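# Push a paper tray side guide against the stack

## Task

Move the tray's side guide inward until the paper stack sits flat and square against the tray wall facing the guide. The guide must end up latched in the closest notch, in contact or almost in contact with the stack along its whole length, without pinching it. The attempt fails if the guide is pressed very hard or moved very fast, or if the stack is shifted sideways beyond the tray walls. The result only counts if it stays that way without the robot holding it. Release the guide and pull the grippers away at the end.

## Robot and tools

Robot: two arms, left_arm and right_arm, each with six revolute joints (in column order: waist, shoulder, elbow, forearm roll, wrist pitch, wrist roll) and a two-finger parallel gripper. Only left_arm and right_arm are names; they do not mean the left or right side of any picture. A loose object may occasionally get a short push from outside. Nothing may end up on the floor.

Scene frame: one shared frame for both arms. Origin on the table surface midway between the arms, +z up, +x pointing out across the table, left_arm on the +y side. Positions in results are in metres, orientations as quaternions w,x,y,z, velocities in m/s and rad/s. Printed hand positions may be somewhat off, especially when the arm is stretched far.

Gripper geometry: fingers extend along the gripper's +z axis and close along its x axis. The reported end_effector_position is the point between the pads; fingertips lie 17.5 mm further out. A flat block projects roughly 9 cm from the last joint's axis toward the gripper's -y side and rotates with it. Turning only the last joint moves the pad midpoint on a 25 mm circle.

Tool execute_actions, argument actions: a list holding one item or nothing. Empty list: no command, just report the state. An item with rows (1 to 15 rows) and optional steps (1 to 15, default 15) is a motion; each row lasts one control step of 1/30 s, and the final row is repeated if steps exceed the row count. An item with only steps (up to 300) is a wait that gives no new command and returns after that many steps counted from the previous result; thinking time eats into it. Optional pictures (true/false) chooses whether camera images come back; by default they do. A refused call moves nothing.

Each row is one list of 18 numbers covering both arms, every number between -1 and 1, always all 18 even when one arm stays put. Order: left_arm waist, shoulder, elbow, forearm roll, wrist pitch, wrist roll, then left gripper position, force_limit, speed; then the same nine for right_arm.

Joint numbers are offsets in joint space, scaled: 1.0 equals 1.398 rad for waist and shoulder, 2.097 rad for elbow, 2.622 rad for forearm roll, wrist pitch and wrist roll. They are counted from the joint angles listed in the latest result that shows joint positions, not from the previous row; before any such result in the scene, or for a second call inside one reply, they are counted from where the arm stands when the motion begins. So a row of zeros is not a pause: it pulls the arm back to that reference. Stated joint ranges (rad): waist, shoulder, forearm roll, wrist pitch, wrist roll -6.283 to 6.283; elbow -2.792 to 2.792. A call is rejected if it pushes a joint more than 0.010 rad beyond its range; true ends may differ by up to 0.010 rad, and a request past a true end is clipped there, reported as "joint sent to its limit" (possibly for an earlier motion). Absence of that line proves nothing.

Gripper numbers are absolute settings, not offsets. position: +1 fully open (50 mm gap), about -0.65 pads meet, -1 means close until blocked. force_limit per pad: -1 about 20 N, 0 about 102 N, +1 about 185 N (actual up to ~17% more). speed of gap change: -1 20 mm/s, 0 85 mm/s, +1 150 mm/s. To keep a gripper unchanged, repeat its previous three numbers; 0 is a real command. New force or speed only apply once position changes by at least 0.01. To loosen a grip, open first.

Motion limits: joint target speeds capped at 2.09 rad/s (waist, shoulder), 3.14 (elbow), 3.93 (wrist joints), with 0.3 s ramp-up, all joints of an arm synchronized. Targets stay within 0.456 / 0.683 / 0.854 rad of the measured angle (waist+shoulder / elbow / wrist joints), and are shrunk if they would move the gripper over 70 mm from where it is. Arms keep heading for the last row sent while you think or wait, until motion nearly stops or a step is HELD.

Result lines: state per arm with end_effector_position, end_effector_quat_wxyz and velocities; Joint positions and Joint velocities, one block per arm in column order (rad, rad/s). object_status: 0 moving, 1 blocked while opening, 2 blocked while closing (a grip), 3 reached target or pads closed (usually nothing held). A new position resets it to 0 briefly. position_measured in counts: opening ≈ (250 - value) × 0.202 mm. "joint command not followed" means the clearance check altered joint targets; HELD marks steps where a row was partly not sent. MOTOR HOT warns of overheating; OVER-TEMPERATURE FAULT means brakes set until cooled.

Faults: contact torque reaching a joint's load limit (waist, shoulder 319 N m; elbow 150; wrist joints 42.3) or any outside force of 144 N on the arm, tool or load stops that arm for 10 s and drops the rest of the call. Keep pushes on the guide gentle and slow, avoid arm-to-arm contact, and don't slam anything.

zoom_image: camera (cam_head_left 672x504, cam_head_right 672x504, cam_left_wrist 504x504, cam_right_wrist 504x504) and region [x0, y0, x1, y1] in pixels from the top-left, at most 504 by 504; gives a sharper crop of that camera's last image.

show_instructions: no arguments; shows the scene's reference pages again.

finished_scene: argument scene, the current scene's number; ends and grades it permanently. Call it only after the guide is latched, the grippers have released and moved away. Replying without any tool call also ends everything.

Each tool is called after "Request:" in YAML: its name, and indented under it one key for each argument.

## Session

Request:
execute_actions:
  actions: []

Request:
show_instructions:

Scene clock: 0.00 s of 4100.00 s.
left_arm: end_effector_position=(+0.3094, +1.3712, +0.3162) position_measured=3 object_status=3 end_effector_quat_wxyz=(+0.626, +0.709, +0.302, +0.121) end_effector_velocity=(-0.001, +0.000, -0.000) end_effector_angular_velocity=(-0.000, +0.001, +0.001) | right_arm: end_effector_position=(+0.4196, +0.6224, +0.3333) position_measured=3 object_status=3 end_effector_quat_wxyz=(+0.160, +0.576, +0.507, +0.621) end_effector_velocity=(-0.000, +0.000, +0.000) end_effector_angular_velocity=(-0.001, -0.001, +0.001)
Joint positions: left_arm=[ 1.265  0.91   0.908 -1.085  2.277  1.869] | right_arm=[ 1.293  0.811  1.072 -1.628  0.795  2.433]
Joint velocities: left_arm=[0.001 0.    0.    0.001 0.    0.   ] | right_arm=[ 0.    -0.     0.    -0.    -0.    -0.002]

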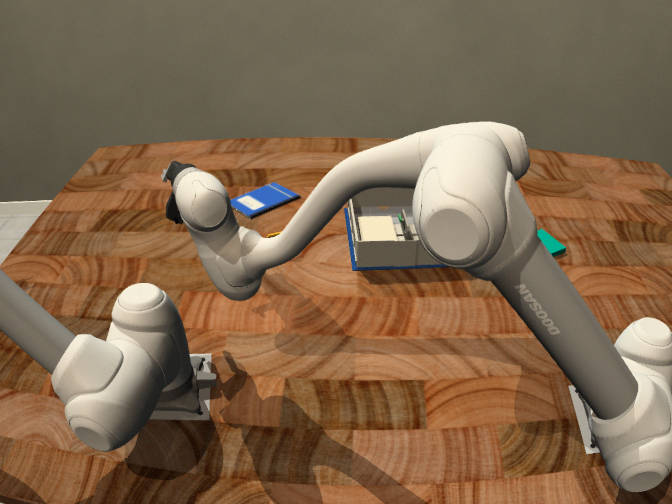

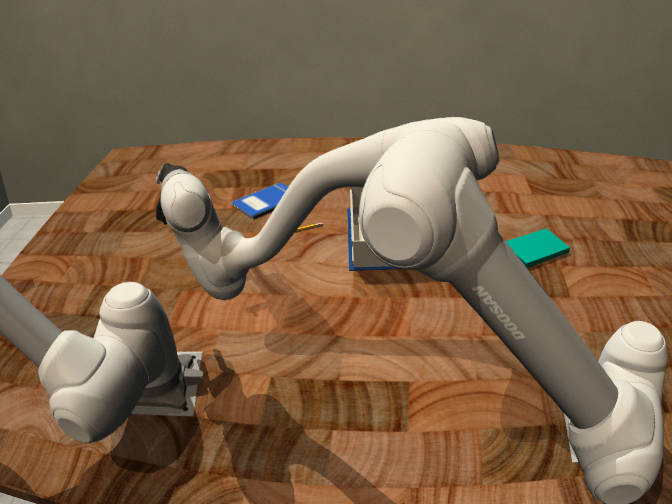

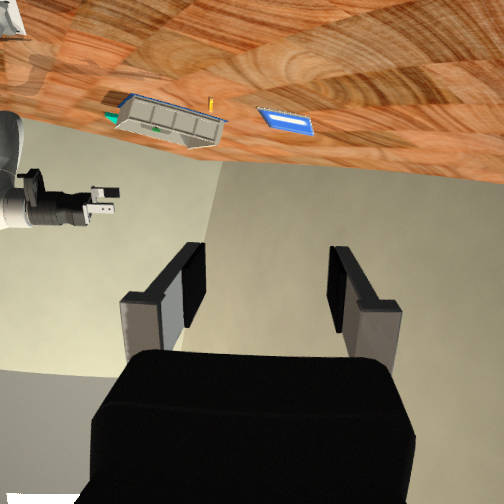

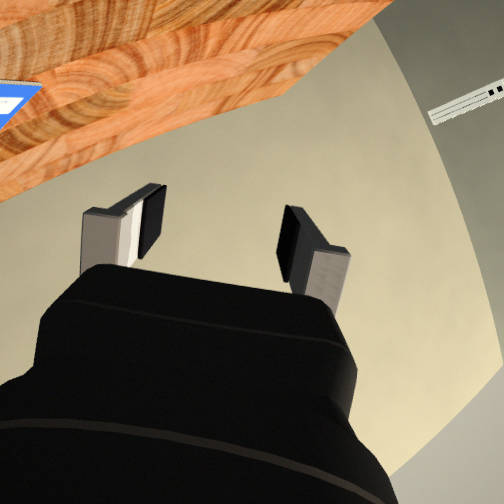

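Reference images for this scene: manual page 1, manual page 2, manual page 3, manual page 4, manual page 5, manual page 6.

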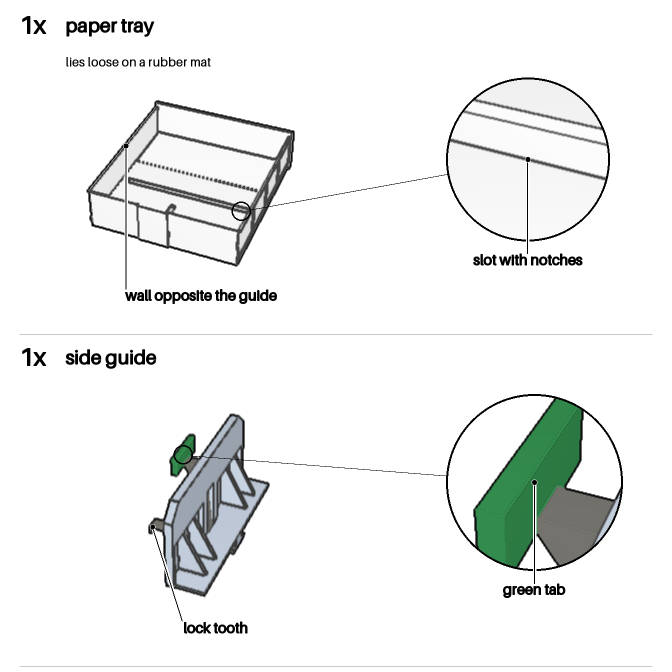

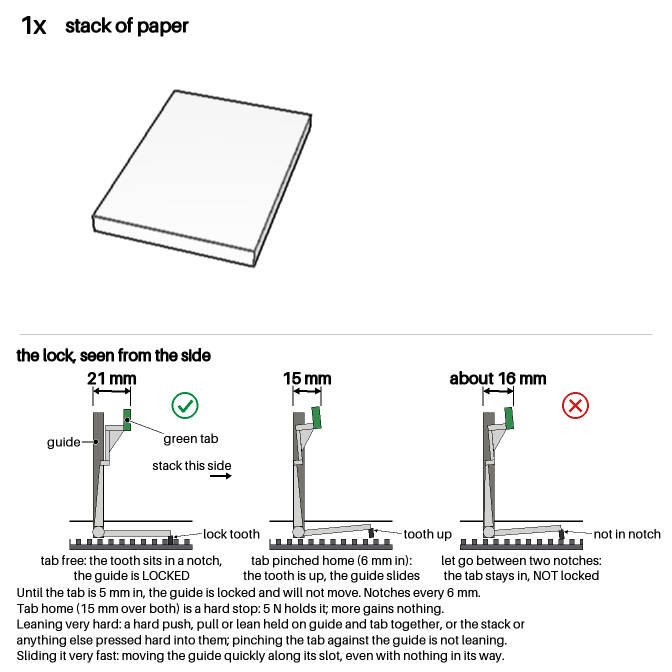

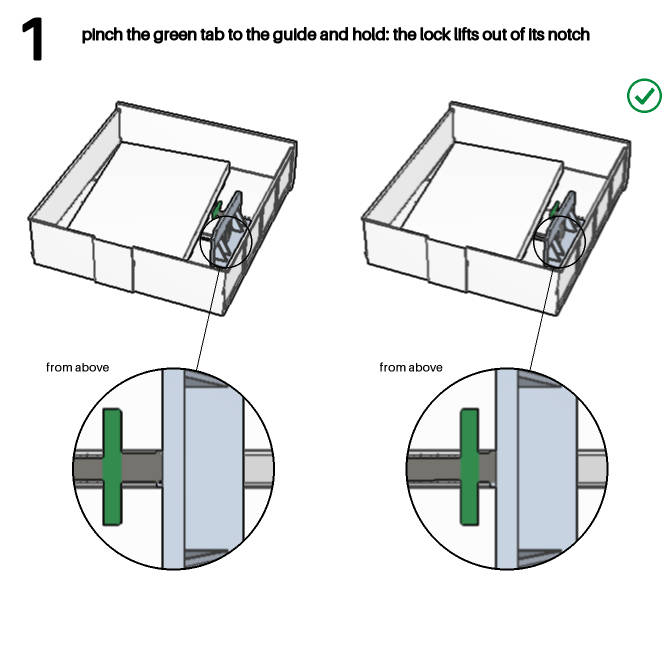

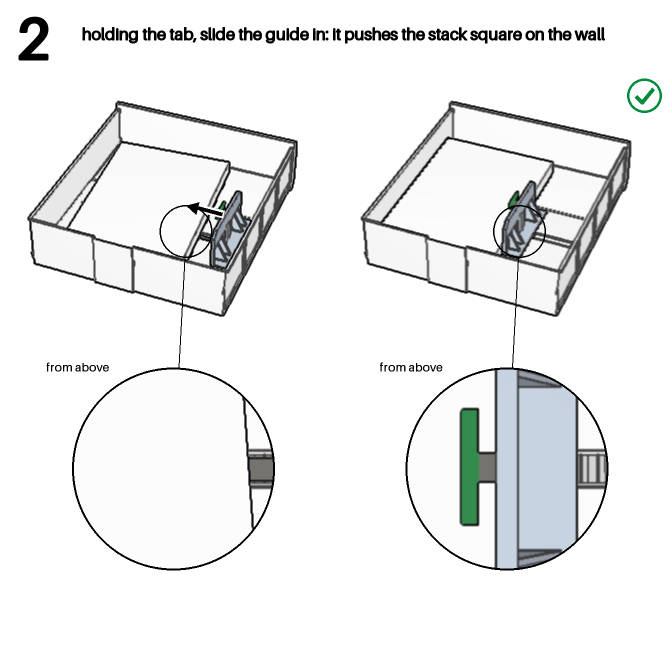

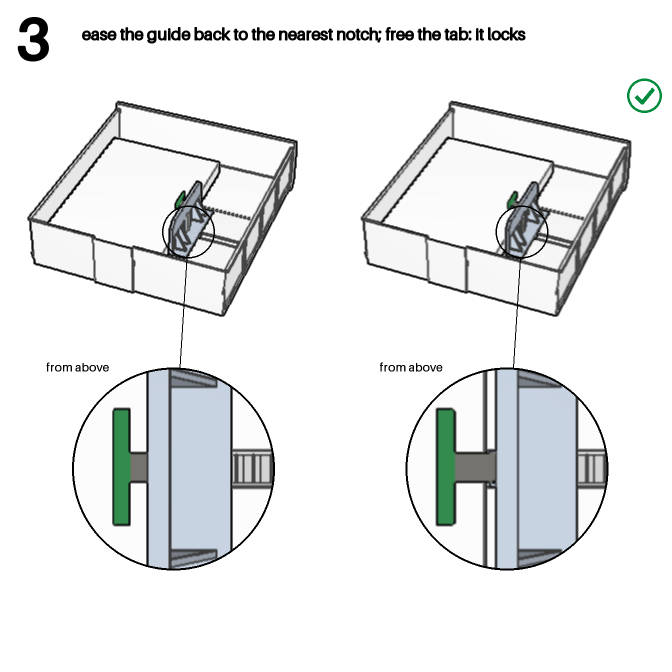

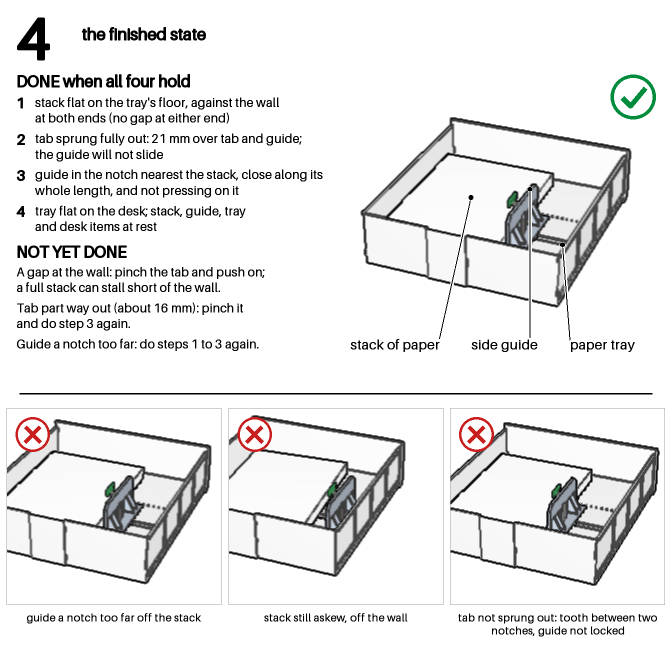

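Request:
execute_actions:
  actions:
    - {"rows":[[0,0,0,0,0,0,1,0,0,-0.5436,-0.0959,0.0463,0.6205,0.191,-0.7635,1,-1,0]]}
  pictures: false

Request:
execute_actions:
  actions:
    - {"steps":65}

Scene clock: 2.90 s of 4100.00 s.
left_arm: end_effector_position=(+0.3094, +1.3712, +0.3162) position_measured=3 object_status=3 end_effector_quat_wxyz=(+0.626, +0.709, +0.302, +0.121) end_effector_velocity=(+0.000, -0.001, -0.000) end_effector_angular_velocity=(-0.001, +0.001, -0.001) | right_arm: end_effector_position=(+0.5618, +0.4714, +0.3059) position_measured=3 object_status=3 end_effector_quat_wxyz=(+0.264, +0.662, +0.480, +0.512) end_effector_velocity=(+0.267, -0.355, -0.086) end_effector_angular_velocity=(-0.396, +0.392, -0.566)
Joint positions: left_arm=[ 1.265  0.91   0.908 -1.085  2.277  1.869] | right_arm=[ 1.152  0.774  1.099 -1.362  0.933  2.167]
Joint velocities: left_arm=[-0.001 -0.     0.001  0.001  0.    -0.   ] | right_arm=[-0.333 -0.074  0.053  0.621  0.275 -0.621]
Steps of this call (steps 1 to 72: nothing new was sent; steps 73 to 87: all 15 steps of this action). Readings (joint positions | what the end effector reports):
73: left_arm=[1.265 0.910 0.908 -1.085 2.277 1.869] | right_arm=[1.293 0.811 1.072 -1.628 0.795 2.433] | left_arm position_measured=3 object_status=3 | right_arm position_measured=3 object_status=3
74: left_arm=[1.265 0.910 0.908 -1.085 2.277 1.869] | right_arm=[1.290 0.810 1.073 -1.621 0.799 2.425] | left_arm position_measured=3 object_status=3 | right_arm position_measured=3 object_status=3
76: left_arm=[1.265 0.910 0.908 -1.085 2.277 1.869] | right_arm=[1.268 0.804 1.078 -1.580 0.823 2.384] | left_arm position_measured=3 object_status=3 | right_arm position_measured=3 object_status=3
80: left_arm=[1.265 0.910 0.908 -1.085 2.277 1.869] | right_arm=[1.227 0.793 1.086 -1.503 0.865 2.308] | left_arm position_measured=3 object_status=3 | right_arm position_measured=3 object_status=3
87: the state above

Scene clock: 5.07 s of 4100.00 s.
left_arm: end_effector_position=(+0.3094, +1.3712, +0.3162) position_measured=3 object_status=3 end_effector_quat_wxyz=(+0.626, +0.709, +0.302, +0.121) end_effector_velocity=(+0.001, +0.000, +0.000) end_effector_angular_velocity=(+0.001, +0.000, +0.001) | right_arm: end_effector_position=(+0.6761, +0.0133, +0.1794) position_measured=3 object_status=3 end_effector_quat_wxyz=(+0.001, +0.675, +0.738, -0.000) end_effector_velocity=(+0.001, +0.000, +0.001) end_effector_angular_velocity=(+0.001, -0.002, -0.001)
Joint positions: left_arm=[ 1.265  0.91   0.908 -1.085  2.277  1.869] | right_arm=[ 0.533  0.677  1.169 -0.001  1.295  0.431]
Joint velocities: left_arm=[-0.001 -0.    -0.    -0.    -0.001 -0.001] | right_arm=[-0.    -0.    -0.001  0.    -0.001  0.   ]
Steps of this call (steps 1 to 60: the robot went on to your last target; steps 61 to 65: nothing new was sent). Readings (joint positions | what the end effector reports):
1: left_arm=[1.265 0.910 0.908 -1.085 2.277 1.869] | right_arm=[1.140 0.772 1.101 -1.341 0.942 2.145] | left_arm position_measured=3 object_status=3 | right_arm position_measured=3 object_status=3
2: left_arm=[1.265 0.910 0.908 -1.085 2.277 1.869] | right_arm=[1.129 0.769 1.103 -1.319 0.952 2.124] | left_arm position_measured=3 object_status=3 | right_arm position_measured=3 object_status=3
4: left_arm=[1.265 0.910 0.908 -1.085 2.277 1.869] | right_arm=[1.106 0.765 1.106 -1.276 0.970 2.080] | left_arm position_measured=3 object_status=3 | right_arm position_measured=3 object_status=3
8: left_arm=[1.265 0.910 0.908 -1.085 2.277 1.869] | right_arm=[1.057 0.755 1.113 -1.184 1.004 1.989] | left_arm position_measured=3 object_status=3 | right_arm position_measured=3 object_status=3
65: the state above
All arms were judged still, so your last target was given up. Only a new action makes them travel on or press farther. Fingers that are still opening or closing keep moving.

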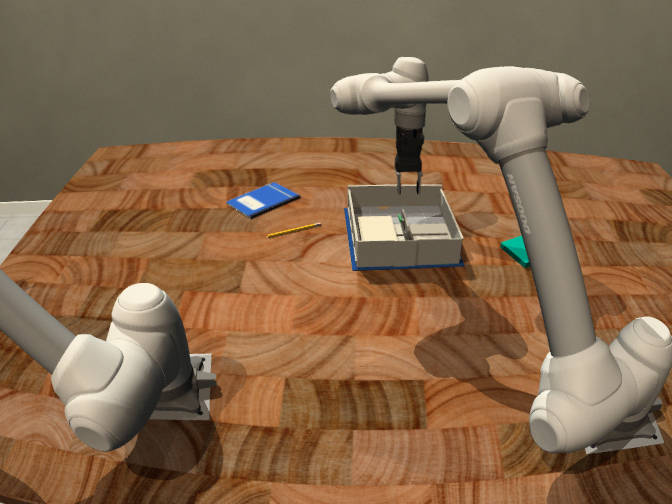

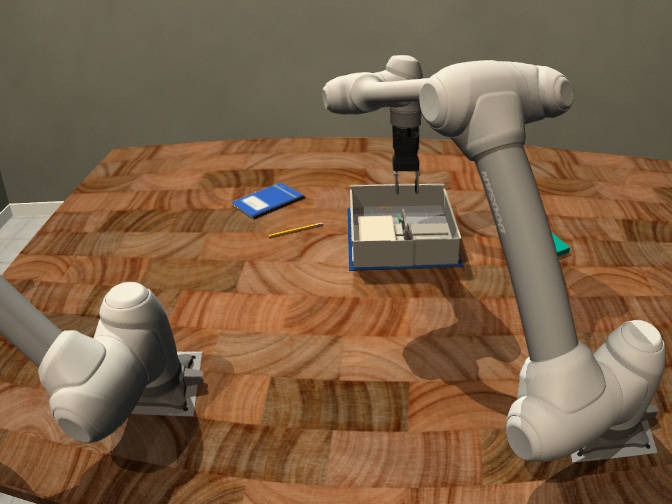

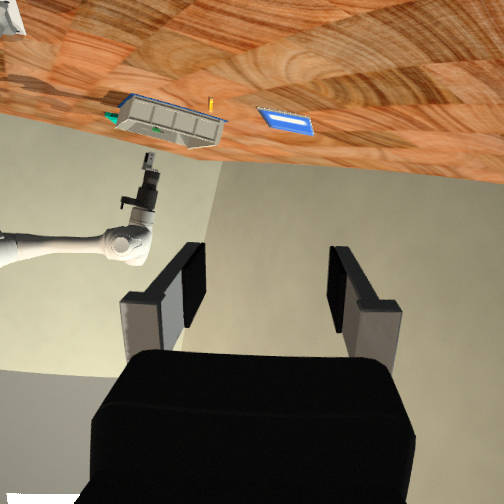

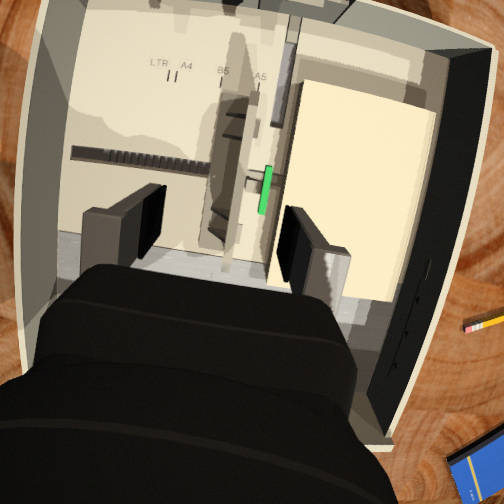

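Request:
execute_actions:
  actions:
    - {"rows":[[0,0,0,0,0,0,1,0,0,0.0052,0.0441,0.0289,0,-0.0466,0.0028,0.7,-1,0]]}

Scene clock: 7.70 s of 4100.00 s.
left_arm: end_effector_position=(+0.3094, +1.3712, +0.3162) position_measured=3 object_status=3 end_effector_quat_wxyz=(+0.626, +0.709, +0.302, +0.121) end_effector_velocity=(-0.001, +0.000, -0.001) end_effector_angular_velocity=(-0.001, +0.000, +0.000) | right_arm: end_effector_position=(+0.6781, +0.0222, +0.0905) position_measured=48 object_status=3 end_effector_quat_wxyz=(+0.001, +0.675, +0.738, -0.000) end_effector_velocity=(+0.000, +0.000, -0.004) end_effector_angular_velocity=(+0.000, -0.001, +0.000)
Joint positions: left_arm=[ 1.265  0.91   0.908 -1.085  2.277  1.869] | right_arm=[ 0.54   0.739  1.23  -0.001  1.174  0.438]
Joint velocities: left_arm=[0.001 0.    0.    0.001 0.    0.001] | right_arm=[ 0.     0.003  0.002 -0.    -0.006  0.   ]
Steps of this call (steps 1 to 64: nothing new was sent; steps 65 to 79: all 15 steps of this action). Readings (joint positions | what the end effector reports):
65: left_arm=[1.265 0.910 0.908 -1.085 2.277 1.869] | right_arm=[0.533 0.677 1.169 -0.001 1.295 0.431] | left_arm position_measured=3 object_status=3 | right_arm position_measured=9 object_status=0
66: left_arm=[1.265 0.910 0.908 -1.085 2.277 1.869] | right_arm=[0.533 0.680 1.172 -0.001 1.288 0.431] | left_arm position_measured=3 object_status=3 | right_arm position_measured=23 object_status=0
68: left_arm=[1.265 0.910 0.908 -1.085 2.277 1.869] | right_arm=[0.536 0.703 1.195 -0.001 1.243 0.434] | left_arm position_measured=3 object_status=3 | right_arm position_measured=46 object_status=0
72: left_arm=[1.265 0.910 0.908 -1.085 2.277 1.869] | right_arm=[0.540 0.734 1.225 -0.002 1.183 0.438] | left_arm position_measured=3 object_status=3 | right_arm position_measured=48 object_status=0
79: the state above

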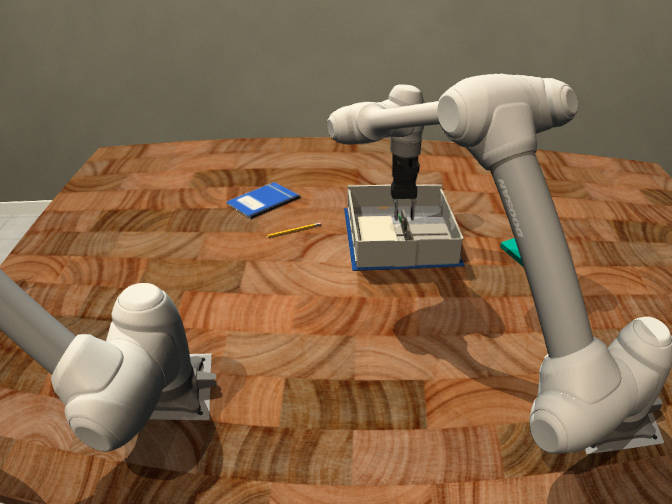

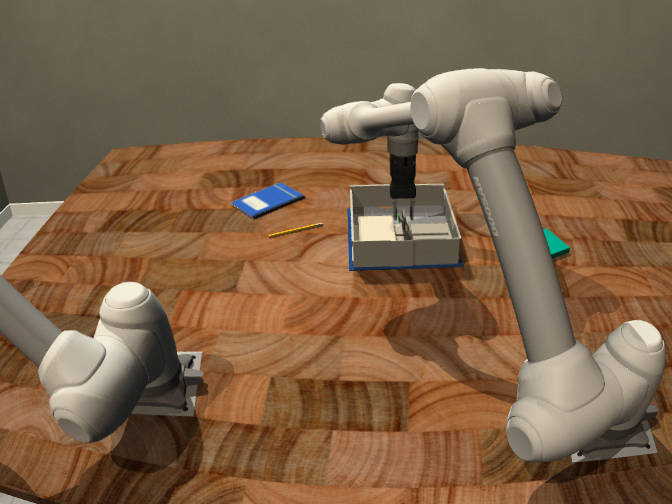

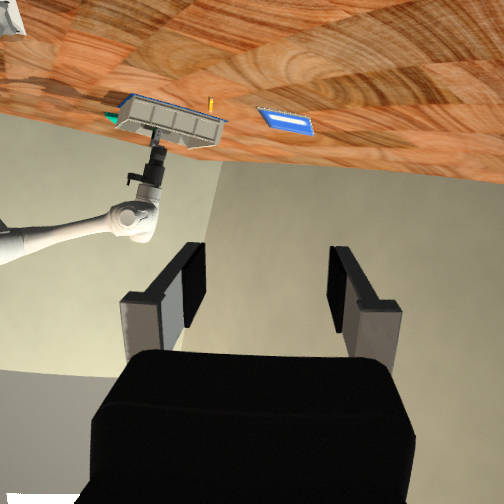

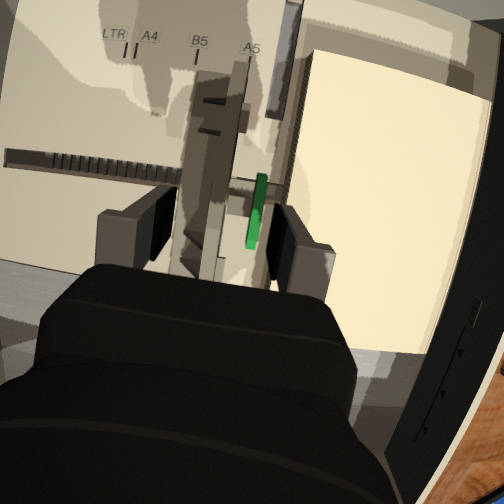

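Request:
execute_actions:
  actions:
    - {"rows":[[0,0,0,0,0,0,1,0,0,0.0015,0,0,0,0,0.0008,-1,-0.9,-0.7]]}
  pictures: false

Request:
execute_actions:
  actions:
    - {"steps":12}
  pictures: false

Scene clock: 9.47 s of 4100.00 s.
left_arm: end_effector_position=(+0.3094, +1.3712, +0.3162) position_measured=3 object_status=3 end_effector_quat_wxyz=(+0.626, +0.709, +0.302, +0.121) end_effector_velocity=(-0.001, -0.000, +0.001) end_effector_angular_velocity=(-0.000, -0.000, -0.000) | right_arm: end_effector_position=(+0.6771, +0.0239, +0.0905) position_measured=141 object_status=0 end_effector_quat_wxyz=(+0.001, +0.675, +0.738, -0.000) end_effector_velocity=(-0.001, -0.000, -0.000) end_effector_angular_velocity=(-0.000, +0.001, -0.001)
Joint positions: left_arm=[ 1.265  0.91   0.908 -1.085  2.277  1.869] | right_arm=[ 0.542  0.739  1.23  -0.001  1.174  0.441]
Joint velocities: left_arm=[ 0.001 -0.     0.     0.     0.001 -0.   ] | right_arm=[ 0.    -0.     0.001  0.     0.001  0.001]
Steps of this call (steps 1 to 15: the robot went on to your last target; steps 16 to 38: nothing new was sent; steps 39 to 53: all 15 steps of this action). Readings (joint positions | what the end effector reports):
39: left_arm=[1.265 0.910 0.908 -1.085 2.277 1.869] | right_arm=[0.540 0.739 1.230 -0.001 1.173 0.439] | left_arm position_measured=3 object_status=3 | right_arm position_measured=50 object_status=0
40: left_arm=[1.265 0.910 0.908 -1.085 2.277 1.869] | right_arm=[0.541 0.739 1.230 -0.001 1.173 0.439] | left_arm position_measured=3 object_status=3 | right_arm position_measured=57 object_status=0
42: left_arm=[1.265 0.910 0.908 -1.085 2.277 1.869] | right_arm=[0.542 0.739 1.230 -0.001 1.173 0.440] | left_arm position_measured=3 object_status=3 | right_arm position_measured=70 object_status=0
46: left_arm=[1.265 0.910 0.908 -1.085 2.277 1.869] | right_arm=[0.542 0.739 1.230 -0.001 1.174 0.440] | left_arm position_measured=3 object_status=3 | right_arm position_measured=95 object_status=0
53: the state above

Scene clock: 9.87 s of 4100.00 s.
left_arm: end_effector_position=(+0.3094, +1.3712, +0.3162) position_measured=3 object_status=3 end_effector_quat_wxyz=(+0.626, +0.709, +0.302, +0.121) end_effector_velocity=(+0.003, -0.001, -0.000) end_effector_angular_velocity=(-0.000, -0.001, -0.003) | right_arm: end_effector_position=(+0.6771, +0.0239, +0.0905) position_measured=177 object_status=2 end_effector_quat_wxyz=(+0.001, +0.675, +0.738, -0.000) end_effector_velocity=(+0.001, +0.000, +0.000) end_effector_angular_velocity=(+0.000, -0.001, -0.001)
Joint positions: left_arm=[ 1.265  0.91   0.908 -1.085  2.277  1.869] | right_arm=[ 0.542  0.739  1.23  -0.001  1.174  0.441]
Joint velocities: left_arm=[-0.003 -0.     0.001 -0.001 -0.001  0.   ] | right_arm=[-0.     0.    -0.001 -0.     0.     0.001]
Steps of this call (steps 1 to 12: the robot went on to your last target). Readings (joint positions | what the end effector reports):
1: left_arm=[1.265 0.910 0.908 -1.085 2.277 1.869] | right_arm=[0.542 0.739 1.230 -0.001 1.174 0.441] | left_arm position_measured=3 object_status=3 | right_arm position_measured=147 object_status=0
2: left_arm=[1.265 0.910 0.908 -1.085 2.277 1.869] | right_arm=[0.542 0.739 1.230 -0.001 1.174 0.441] | left_arm position_measured=3 object_status=3 | right_arm position_measured=154 object_status=0
4: left_arm=[1.265 0.910 0.908 -1.085 2.277 1.869] | right_arm=[0.542 0.739 1.230 -0.001 1.174 0.441] | left_arm position_measured=3 object_status=3 | right_arm position_measured=167 object_status=0
8: left_arm=[1.265 0.910 0.908 -1.085 2.277 1.869] | right_arm=[0.542 0.739 1.230 -0.001 1.174 0.441] | left_arm position_measured=3 object_status=3 | right_arm position_measured=177 object_status=0
12: the state above

Request:
execute_actions:
  actions:
    - {"rows":[[0,0,0,0,0,0,1,0,0,0.00055,0.00043,-0.00052,0,0.00019,0.00029,-1,-0.9,-0.7],[0,0,0,0,0,0,1,0,0,0.00109,0.00086,-0.00105,0,0.00038,0.00058,-1,-0.9,-0.7],[0,0,0,0,0,0,1,0,0,0.00164,0.0013,-0.00157,0,0.00057,0.00087,-1,-0.9,-0.7],[0,0,0,0,0,0,1,0,0,0.00218,0.00173,-0.00209,0,0.00076,0.00116,-1,-0.9,-0.7],[0,0,0,0,0,0,1,0,0,0.00273,0.00216,-0.00262,0,0.00095,0.00146,-1,-0.9,-0.7],[0,0,0,0,0,0,1,0,0,0.00328,0.00259,-0.00314,0,0.00113,0.00175,-1,-0.9,-0.7],[0,0,0,0,0,0,1,0,0,0.00382,0.00302,-0.00366,0,0.00132,0.00204,-1,-0.9,-0.7],[0,0,0,0,0,0,1,0,0,0.00437,0.00346,-0.00418,0,0.00151,0.00233,-1,-0.9,-0.7],[0,0,0,0,0,0,1,0,0,0.00491,0.00389,-0.00471,0,0.0017,0.00262,-1,-0.9,-0.7],[0,0,0,0,0,0,1,0,0,0.00546,0.00432,-0.00523,0,0.00189,0.00291,-1,-0.9,-0.7],[0,0,0,0,0,0,1,0,0,0.00601,0.00475,-0.00575,0,0.00208,0.0032,-1,-0.9,-0.7],[0,0,0,0,0,0,1,0,0,0.00655,0.00518,-0.00628,0,0.00227,0.00349,-1,-0.9,-0.7],[0,0,0,0,0,0,1,0,0,0.0071,0.00562,-0.0068,0,0.00246,0.00378,-1,-0.9,-0.7],[0,0,0,0,0,0,1,0,0,0.00764,0.00605,-0.00732,0,0.00265,0.00407,-1,-0.9,-0.7],[0,0,0,0,0,0,1,0,0,0.00819,0.00648,-0.00785,0,0.00284,0.00437,-1,-0.9,-0.7]]}
  pictures: false

Request:
execute_actions:
  actions:
    - {"rows":[[0,0,0,0,0,0,1,0,0,0.00164,0.0013,-0.00157,0,0.00057,0.00087,-1,-0.9,-0.7],[0,0,0,0,0,0,1,0,0,0.00218,0.00173,-0.00209,0,0.00076,0.00116,-1,-0.9,-0.7],[0,0,0,0,0,0,1,0,0,0.00273,0.00216,-0.00262,0,0.00095,0.00146,-1,-0.9,-0.7],[0,0,0,0,0,0,1,0,0,0.00328,0.00259,-0.00314,0,0.00113,0.00175,-1,-0.9,-0.7],[0,0,0,0,0,0,1,0,0,0.00382,0.00302,-0.00366,0,0.00132,0.00204,-1,-0.9,-0.7],[0,0,0,0,0,0,1,0,0,0.00437,0.00346,-0.00418,0,0.00151,0.00233,-1,-0.9,-0.7],[0,0,0,0,0,0,1,0,0,0.00491,0.00389,-0.00471,0,0.0017,0.00262,-1,-0.9,-0.7],[0,0,0,0,0,0,1,0,0,0.00546,0.00432,-0.00523,0,0.00189,0.00291,-1,-0.9,-0.7],[0,0,0,0,0,0,1,0,0,0.00601,0.00475,-0.00575,0,0.00208,0.0032,-1,-0.9,-0.7],[0,0,0,0,0,0,1,0,0,0.00655,0.00518,-0.00628,0,0.00227,0.00349,-1,-0.9,-0.7],[0,0,0,0,0,0,1,0,0,0.0071,0.00562,-0.0068,0,0.00246,0.00378,-1,-0.9,-0.7],[0,0,0,0,0,0,1,0,0,0.00764,0.00605,-0.00732,0,0.00265,0.00407,-1,-0.9,-0.7],[0,0,0,0,0,0,1,0,0,0.00819,0.00648,-0.00785,0,0.00284,0.00437,-1,-0.9,-0.7],[0,0,0,0,0,0,1,0,0,0.00874,0.00691,-0.00837,0,0.00302,0.00466,-1,-0.9,-0.7],[0,0,0,0,0,0,1,0,0,0.00928,0.00734,-0.00889,0,0.00321,0.00495,-1,-0.9,-0.7]]}
  pictures: false

Request:
execute_actions:
  actions:
    - {"rows":[[0,0,0,0,0,0,1,0,0,0.00164,0.0013,-0.00157,0,0.00057,0.00087,-1,-0.9,-0.7],[0,0,0,0,0,0,1,0,0,0.00218,0.00173,-0.00209,0,0.00076,0.00116,-1,-0.9,-0.7],[0,0,0,0,0,0,1,0,0,0.00273,0.00216,-0.00262,0,0.00095,0.00146,-1,-0.9,-0.7],[0,0,0,0,0,0,1,0,0,0.00328,0.00259,-0.00314,0,0.00113,0.00175,-1,-0.9,-0.7],[0,0,0,0,0,0,1,0,0,0.00382,0.00302,-0.00366,0,0.00132,0.00204,-1,-0.9,-0.7],[0,0,0,0,0,0,1,0,0,0.00437,0.00346,-0.00418,0,0.00151,0.00233,-1,-0.9,-0.7],[0,0,0,0,0,0,1,0,0,0.00491,0.00389,-0.00471,0,0.0017,0.00262,-1,-0.9,-0.7],[0,0,0,0,0,0,1,0,0,0.00546,0.00432,-0.00523,0,0.00189,0.00291,-1,-0.9,-0.7],[0,0,0,0,0,0,1,0,0,0.00601,0.00475,-0.00575,0,0.00208,0.0032,-1,-0.9,-0.7]]}

Request:
zoom_image:
  camera: "cam_head_left"
  region: [335, 180, 425, 275]

Scene clock: 16.50 s of 4100.00 s.
left_arm: end_effector_position=(+0.3094, +1.3712, +0.3162) position_measured=3 object_status=3 end_effector_quat_wxyz=(+0.626, +0.709, +0.302, +0.121) end_effector_velocity=(+0.000, -0.000, -0.001) end_effector_angular_velocity=(-0.000, +0.002, -0.000) | right_arm: end_effector_position=(+0.6764, +0.0335, +0.0905) position_measured=177 object_status=2 end_effector_quat_wxyz=(+0.001, +0.675, +0.738, -0.000) end_effector_velocity=(-0.001, +0.024, +0.001) end_effector_angular_velocity=(+0.001, -0.001, +0.001)
Joint positions: left_arm=[ 1.265  0.91   0.908 -1.085  2.277  1.869] | right_arm=[ 0.552  0.746  1.217 -0.001  1.18   0.45 ]
Joint velocities: left_arm=[-0.     0.     0.     0.001 -0.001 -0.   ] | right_arm=[ 0.023  0.018 -0.034  0.     0.015  0.022]
Steps of this call (steps 1 to 15: the robot went on to your last target; steps 16 to 90: nothing new was sent; then 3.13 s passed at rest; steps 91 to 105: all 15 steps of this action). Readings (joint positions | what the end effector reports):
91: left_arm=[1.265 0.910 0.908 -1.085 2.277 1.869] | right_arm=[0.542 0.739 1.230 -0.001 1.174 0.441] | left_arm position_measured=3 object_status=3 | right_arm position_measured=177 object_status=2
92: left_arm=[1.265 0.910 0.908 -1.085 2.277 1.869] | right_arm=[0.542 0.739 1.230 -0.001 1.174 0.441] | left_arm position_measured=3 object_status=3 | right_arm position_measured=177 object_status=2
94: left_arm=[1.265 0.910 0.908 -1.085 2.277 1.869] | right_arm=[0.543 0.739 1.228 -0.001 1.174 0.442] | left_arm position_measured=3 object_status=3 | right_arm position_measured=177 object_status=2
98: left_arm=[1.265 0.910 0.908 -1.085 2.277 1.869] | right_arm=[0.546 0.742 1.224 -0.001 1.176 0.444] | left_arm position_measured=3 object_status=3 | right_arm position_measured=177 object_status=2
105: the state above

Scene clock: 17.00 s of 4100.00 s.
left_arm: end_effector_position=(+0.3094, +1.3712, +0.3162) position_measured=3 object_status=3 end_effector_quat_wxyz=(+0.626, +0.709, +0.302, +0.121) end_effector_velocity=(-0.000, +0.000, -0.000) end_effector_angular_velocity=(+0.000, +0.001, +0.001) | right_arm: end_effector_position=(+0.6754, +0.0447, +0.0905) position_measured=177 object_status=2 end_effector_quat_wxyz=(+0.001, +0.675, +0.738, -0.000) end_effector_velocity=(-0.002, +0.024, +0.000) end_effector_angular_velocity=(+0.001, -0.001, +0.000)
Joint positions: left_arm=[ 1.265  0.91   0.908 -1.085  2.277  1.869] | right_arm=[ 0.562  0.754  1.201 -0.001  1.187  0.46 ]
Joint velocities: left_arm=[ 0.001 -0.     0.     0.    -0.001 -0.   ] | right_arm=[ 0.023  0.018 -0.034  0.001  0.014  0.022]
Steps of this call (steps 1 to 15: all 15 steps of this action). Readings (joint positions | what the end effector reports):
1: left_arm=[1.265 0.910 0.908 -1.085 2.277 1.869] | right_arm=[0.552 0.746 1.216 -0.001 1.180 0.451] | left_arm position_measured=3 object_status=3 | right_arm position_measured=177 object_status=2
2: left_arm=[1.265 0.910 0.908 -1.085 2.277 1.869] | right_arm=[0.553 0.747 1.215 -0.001 1.181 0.451] | left_arm position_measured=3 object_status=3 | right_arm position_measured=177 object_status=2
4: left_arm=[1.265 0.910 0.908 -1.085 2.277 1.869] | right_arm=[0.554 0.748 1.213 -0.001 1.181 0.452] | left_arm position_measured=3 object_status=3 | right_arm position_measured=177 object_status=2
8: left_arm=[1.265 0.910 0.908 -1.085 2.277 1.869] | right_arm=[0.557 0.750 1.209 -0.001 1.183 0.455] | left_arm position_measured=3 object_status=3 | right_arm position_measured=177 object_status=2
15: the state above

Scene clock: 17.50 s of 4100.00 s.
left_arm: end_effector_position=(+0.3094, +1.3712, +0.3162) position_measured=3 object_status=3 end_effector_quat_wxyz=(+0.626, +0.709, +0.302, +0.121) end_effector_velocity=(-0.000, -0.000, +0.000) end_effector_angular_velocity=(-0.000, -0.000, -0.001) | right_arm: end_effector_position=(+0.6745, +0.0532, +0.0905) position_measured=177 object_status=2 end_effector_quat_wxyz=(+0.001, +0.675, +0.738, -0.000) end_effector_velocity=(-0.001, +0.001, -0.001) end_effector_angular_velocity=(-0.001, +0.002, -0.000)
Joint positions: left_arm=[ 1.265  0.91   0.908 -1.085  2.277  1.869] | right_arm=[ 0.571  0.761  1.189 -0.001  1.192  0.469]
Joint velocities: left_arm=[-0.    -0.     0.    -0.     0.001 -0.   ] | right_arm=[ 0.002  0.002 -0.001  0.     0.001  0.002]
Steps of this call (steps 1 to 15: all 15 steps of this action). Readings (joint positions | what the end effector reports):
1: left_arm=[1.265 0.910 0.908 -1.085 2.277 1.869] | right_arm=[0.563 0.755 1.200 -0.001 1.187 0.461] | left_arm position_measured=3 object_status=3 | right_arm position_measured=177 object_status=2
2: left_arm=[1.265 0.910 0.908 -1.085 2.277 1.869] | right_arm=[0.564 0.755 1.199 -0.001 1.188 0.462] | left_arm position_measured=3 object_status=3 | right_arm position_measured=177 object_status=2
4: left_arm=[1.265 0.910 0.908 -1.085 2.277 1.869] | right_arm=[0.565 0.756 1.197 -0.001 1.188 0.463] | left_arm position_measured=3 object_status=3 | right_arm position_measured=177 object_status=2
8: left_arm=[1.265 0.910 0.908 -1.085 2.277 1.869] | right_arm=[0.568 0.759 1.193 -0.001 1.190 0.466] | left_arm position_measured=3 object_status=3 | right_arm position_measured=177 object_status=2
15: the state above

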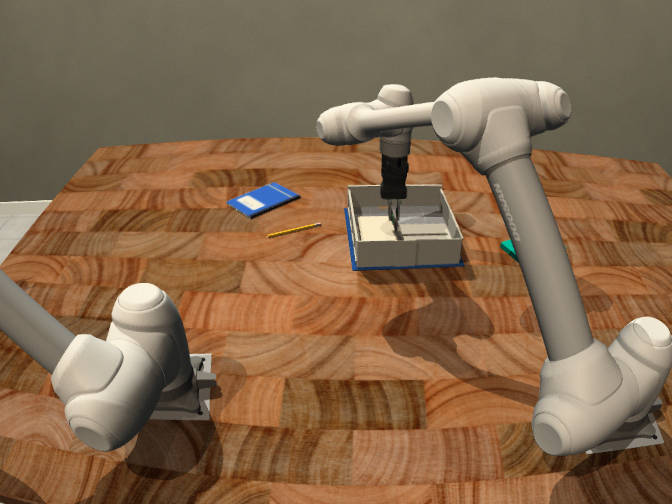

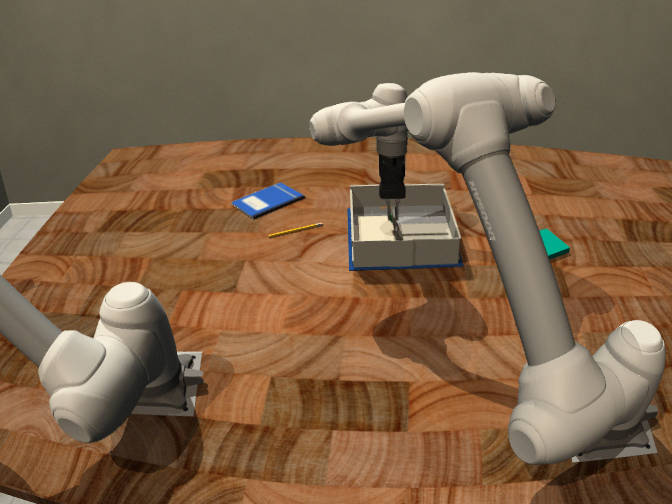

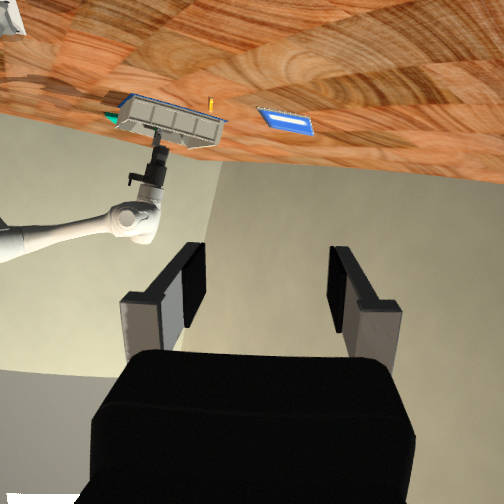

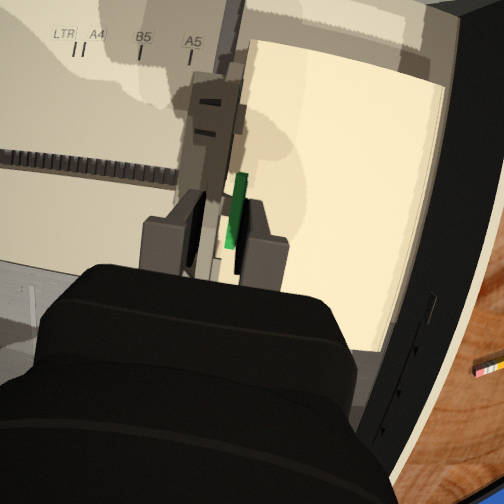

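Region (335, 180, 425, 275) of cam_head_left's 672x504 image, scaled by 5.305, with more detail than that image has; it fills the left 477 columns of this view, and the rest is white.

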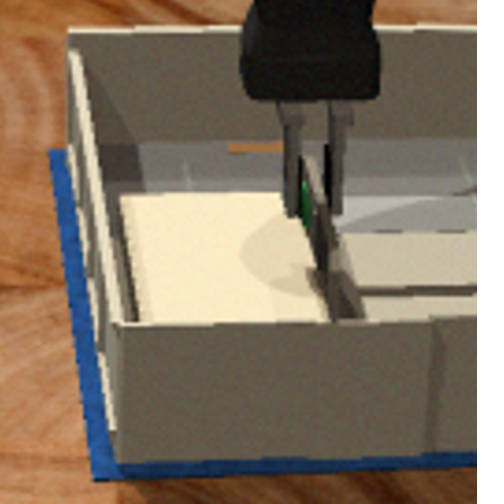

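Request:
execute_actions:
  actions:
    - {"rows":[[0,0,0,0,0,0,1,0,0,0.00055,0.00045,-0.00055,0,0.0002,0.00029,-1,-0.9,-0.7],[0,0,0,0,0,0,1,0,0,0.00109,0.0009,-0.0011,0,0.0004,0.00058,-1,-0.9,-0.7],[0,0,0,0,0,0,1,0,0,0.00164,0.00135,-0.00165,0,0.0006,0.00087,-1,-0.9,-0.7],[0,0,0,0,0,0,1,0,0,0.00218,0.0018,-0.0022,0,0.0008,0.00116,-1,-0.9,-0.7],[0,0,0,0,0,0,1,0,0,0.00273,0.00225,-0.00275,0,0.001,0.00146,-1,-0.9,-0.7],[0,0,0,0,0,0,1,0,0,0.00328,0.0027,-0.0033,0,0.0012,0.00175,-1,-0.9,-0.7],[0,0,0,0,0,0,1,0,0,0.00382,0.00315,-0.00385,0,0.0014,0.00204,-1,-0.9,-0.7],[0,0,0,0,0,0,1,0,0,0.00437,0.0036,-0.0044,0,0.0016,0.00233,-1,-0.9,-0.7]]}

Request:
zoom_image:
  camera: "cam_right_wrist"
  region: [100, 0, 300, 200]

Request:
zoom_image:
  camera: "cam_head_left"
  region: [335, 180, 425, 275]

Scene clock: 19.97 s of 4100.00 s.
left_arm: end_effector_position=(+0.3094, +1.3712, +0.3162) position_measured=3 object_status=3 end_effector_quat_wxyz=(+0.626, +0.709, +0.302, +0.121) end_effector_velocity=(+0.001, -0.000, -0.000) end_effector_angular_velocity=(+0.000, +0.002, -0.001) | right_arm: end_effector_position=(+0.6739, +0.0596, +0.0905) position_measured=177 object_status=2 end_effector_quat_wxyz=(+0.001, +0.675, +0.738, -0.000) end_effector_velocity=(+0.000, +0.001, -0.000) end_effector_angular_velocity=(+0.000, +0.000, -0.002)
Joint positions: left_arm=[ 1.265  0.91   0.908 -1.085  2.277  1.869] | right_arm=[ 0.577  0.766  1.18  -0.001  1.196  0.475]
Joint velocities: left_arm=[-0.001  0.    -0.     0.001 -0.    -0.   ] | right_arm=[ 0.001  0.001 -0.002  0.     0.001  0.002]
Steps of this call (steps 1 to 15: the robot went on to your last target; steps 16 to 59: nothing new was sent; steps 60 to 74: all 15 steps of this action). Readings (joint positions | what the end effector reports):
60: left_arm=[1.265 0.910 0.908 -1.085 2.277 1.869] | right_arm=[0.571 0.761 1.189 -0.001 1.192 0.469] | left_arm position_measured=3 object_status=3 | right_arm position_measured=177 object_status=2
61: left_arm=[1.265 0.910 0.908 -1.085 2.277 1.869] | right_arm=[0.571 0.761 1.189 -0.001 1.192 0.469] | left_arm position_measured=3 object_status=3 | right_arm position_measured=177 object_status=2
63: left_arm=[1.265 0.910 0.908 -1.085 2.277 1.869] | right_arm=[0.572 0.762 1.187 -0.001 1.193 0.470] | left_arm position_measured=3 object_status=3 | right_arm position_measured=177 object_status=2
67: left_arm=[1.265 0.910 0.908 -1.085 2.277 1.869] | right_arm=[0.575 0.764 1.183 -0.001 1.195 0.473] | left_arm position_measured=3 object_status=3 | right_arm position_measured=177 object_status=2
74: the state above

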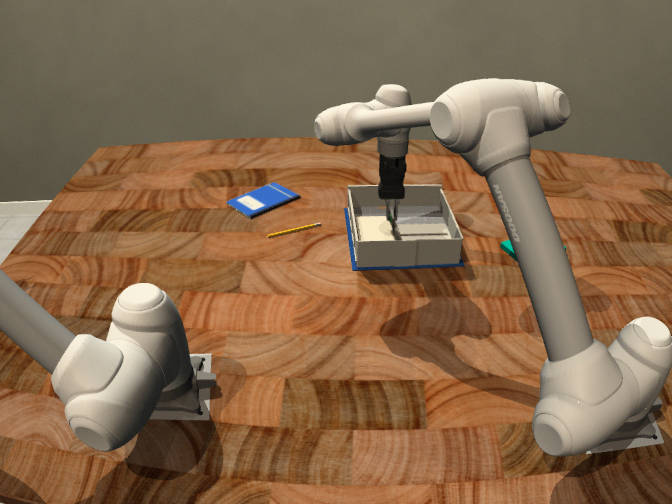

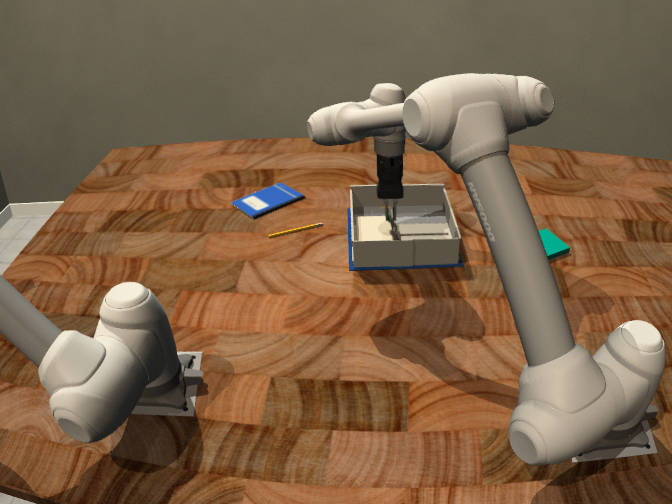

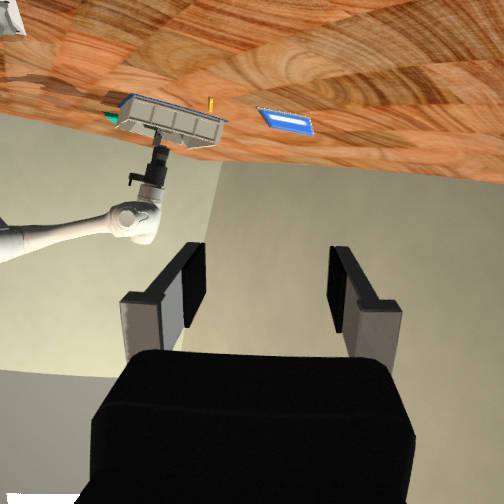

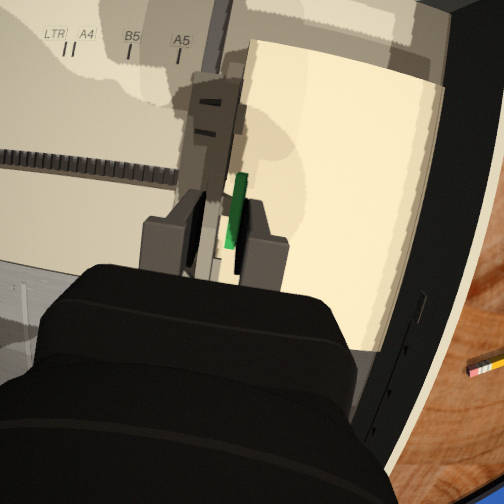

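Region (100, 0, 300, 200) of cam_right_wrist's 504x504 image, scaled by 2.520, with more detail than that image has.

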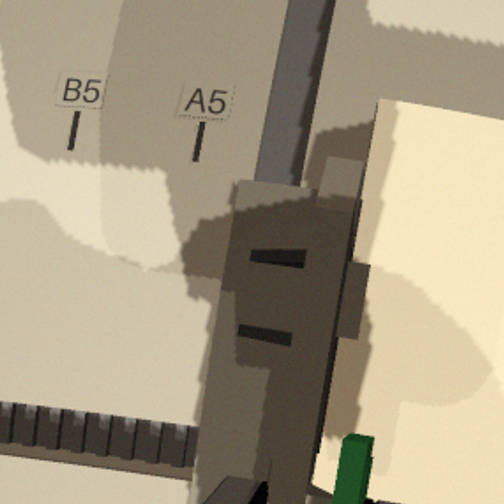

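Region (335, 180, 425, 275) of cam_head_left's 672x504 image, scaled by 5.305, with more detail than that image has; it fills the left 477 columns of this view, and the rest is white.

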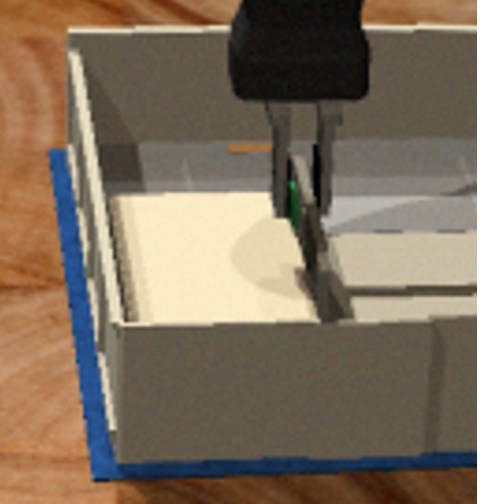

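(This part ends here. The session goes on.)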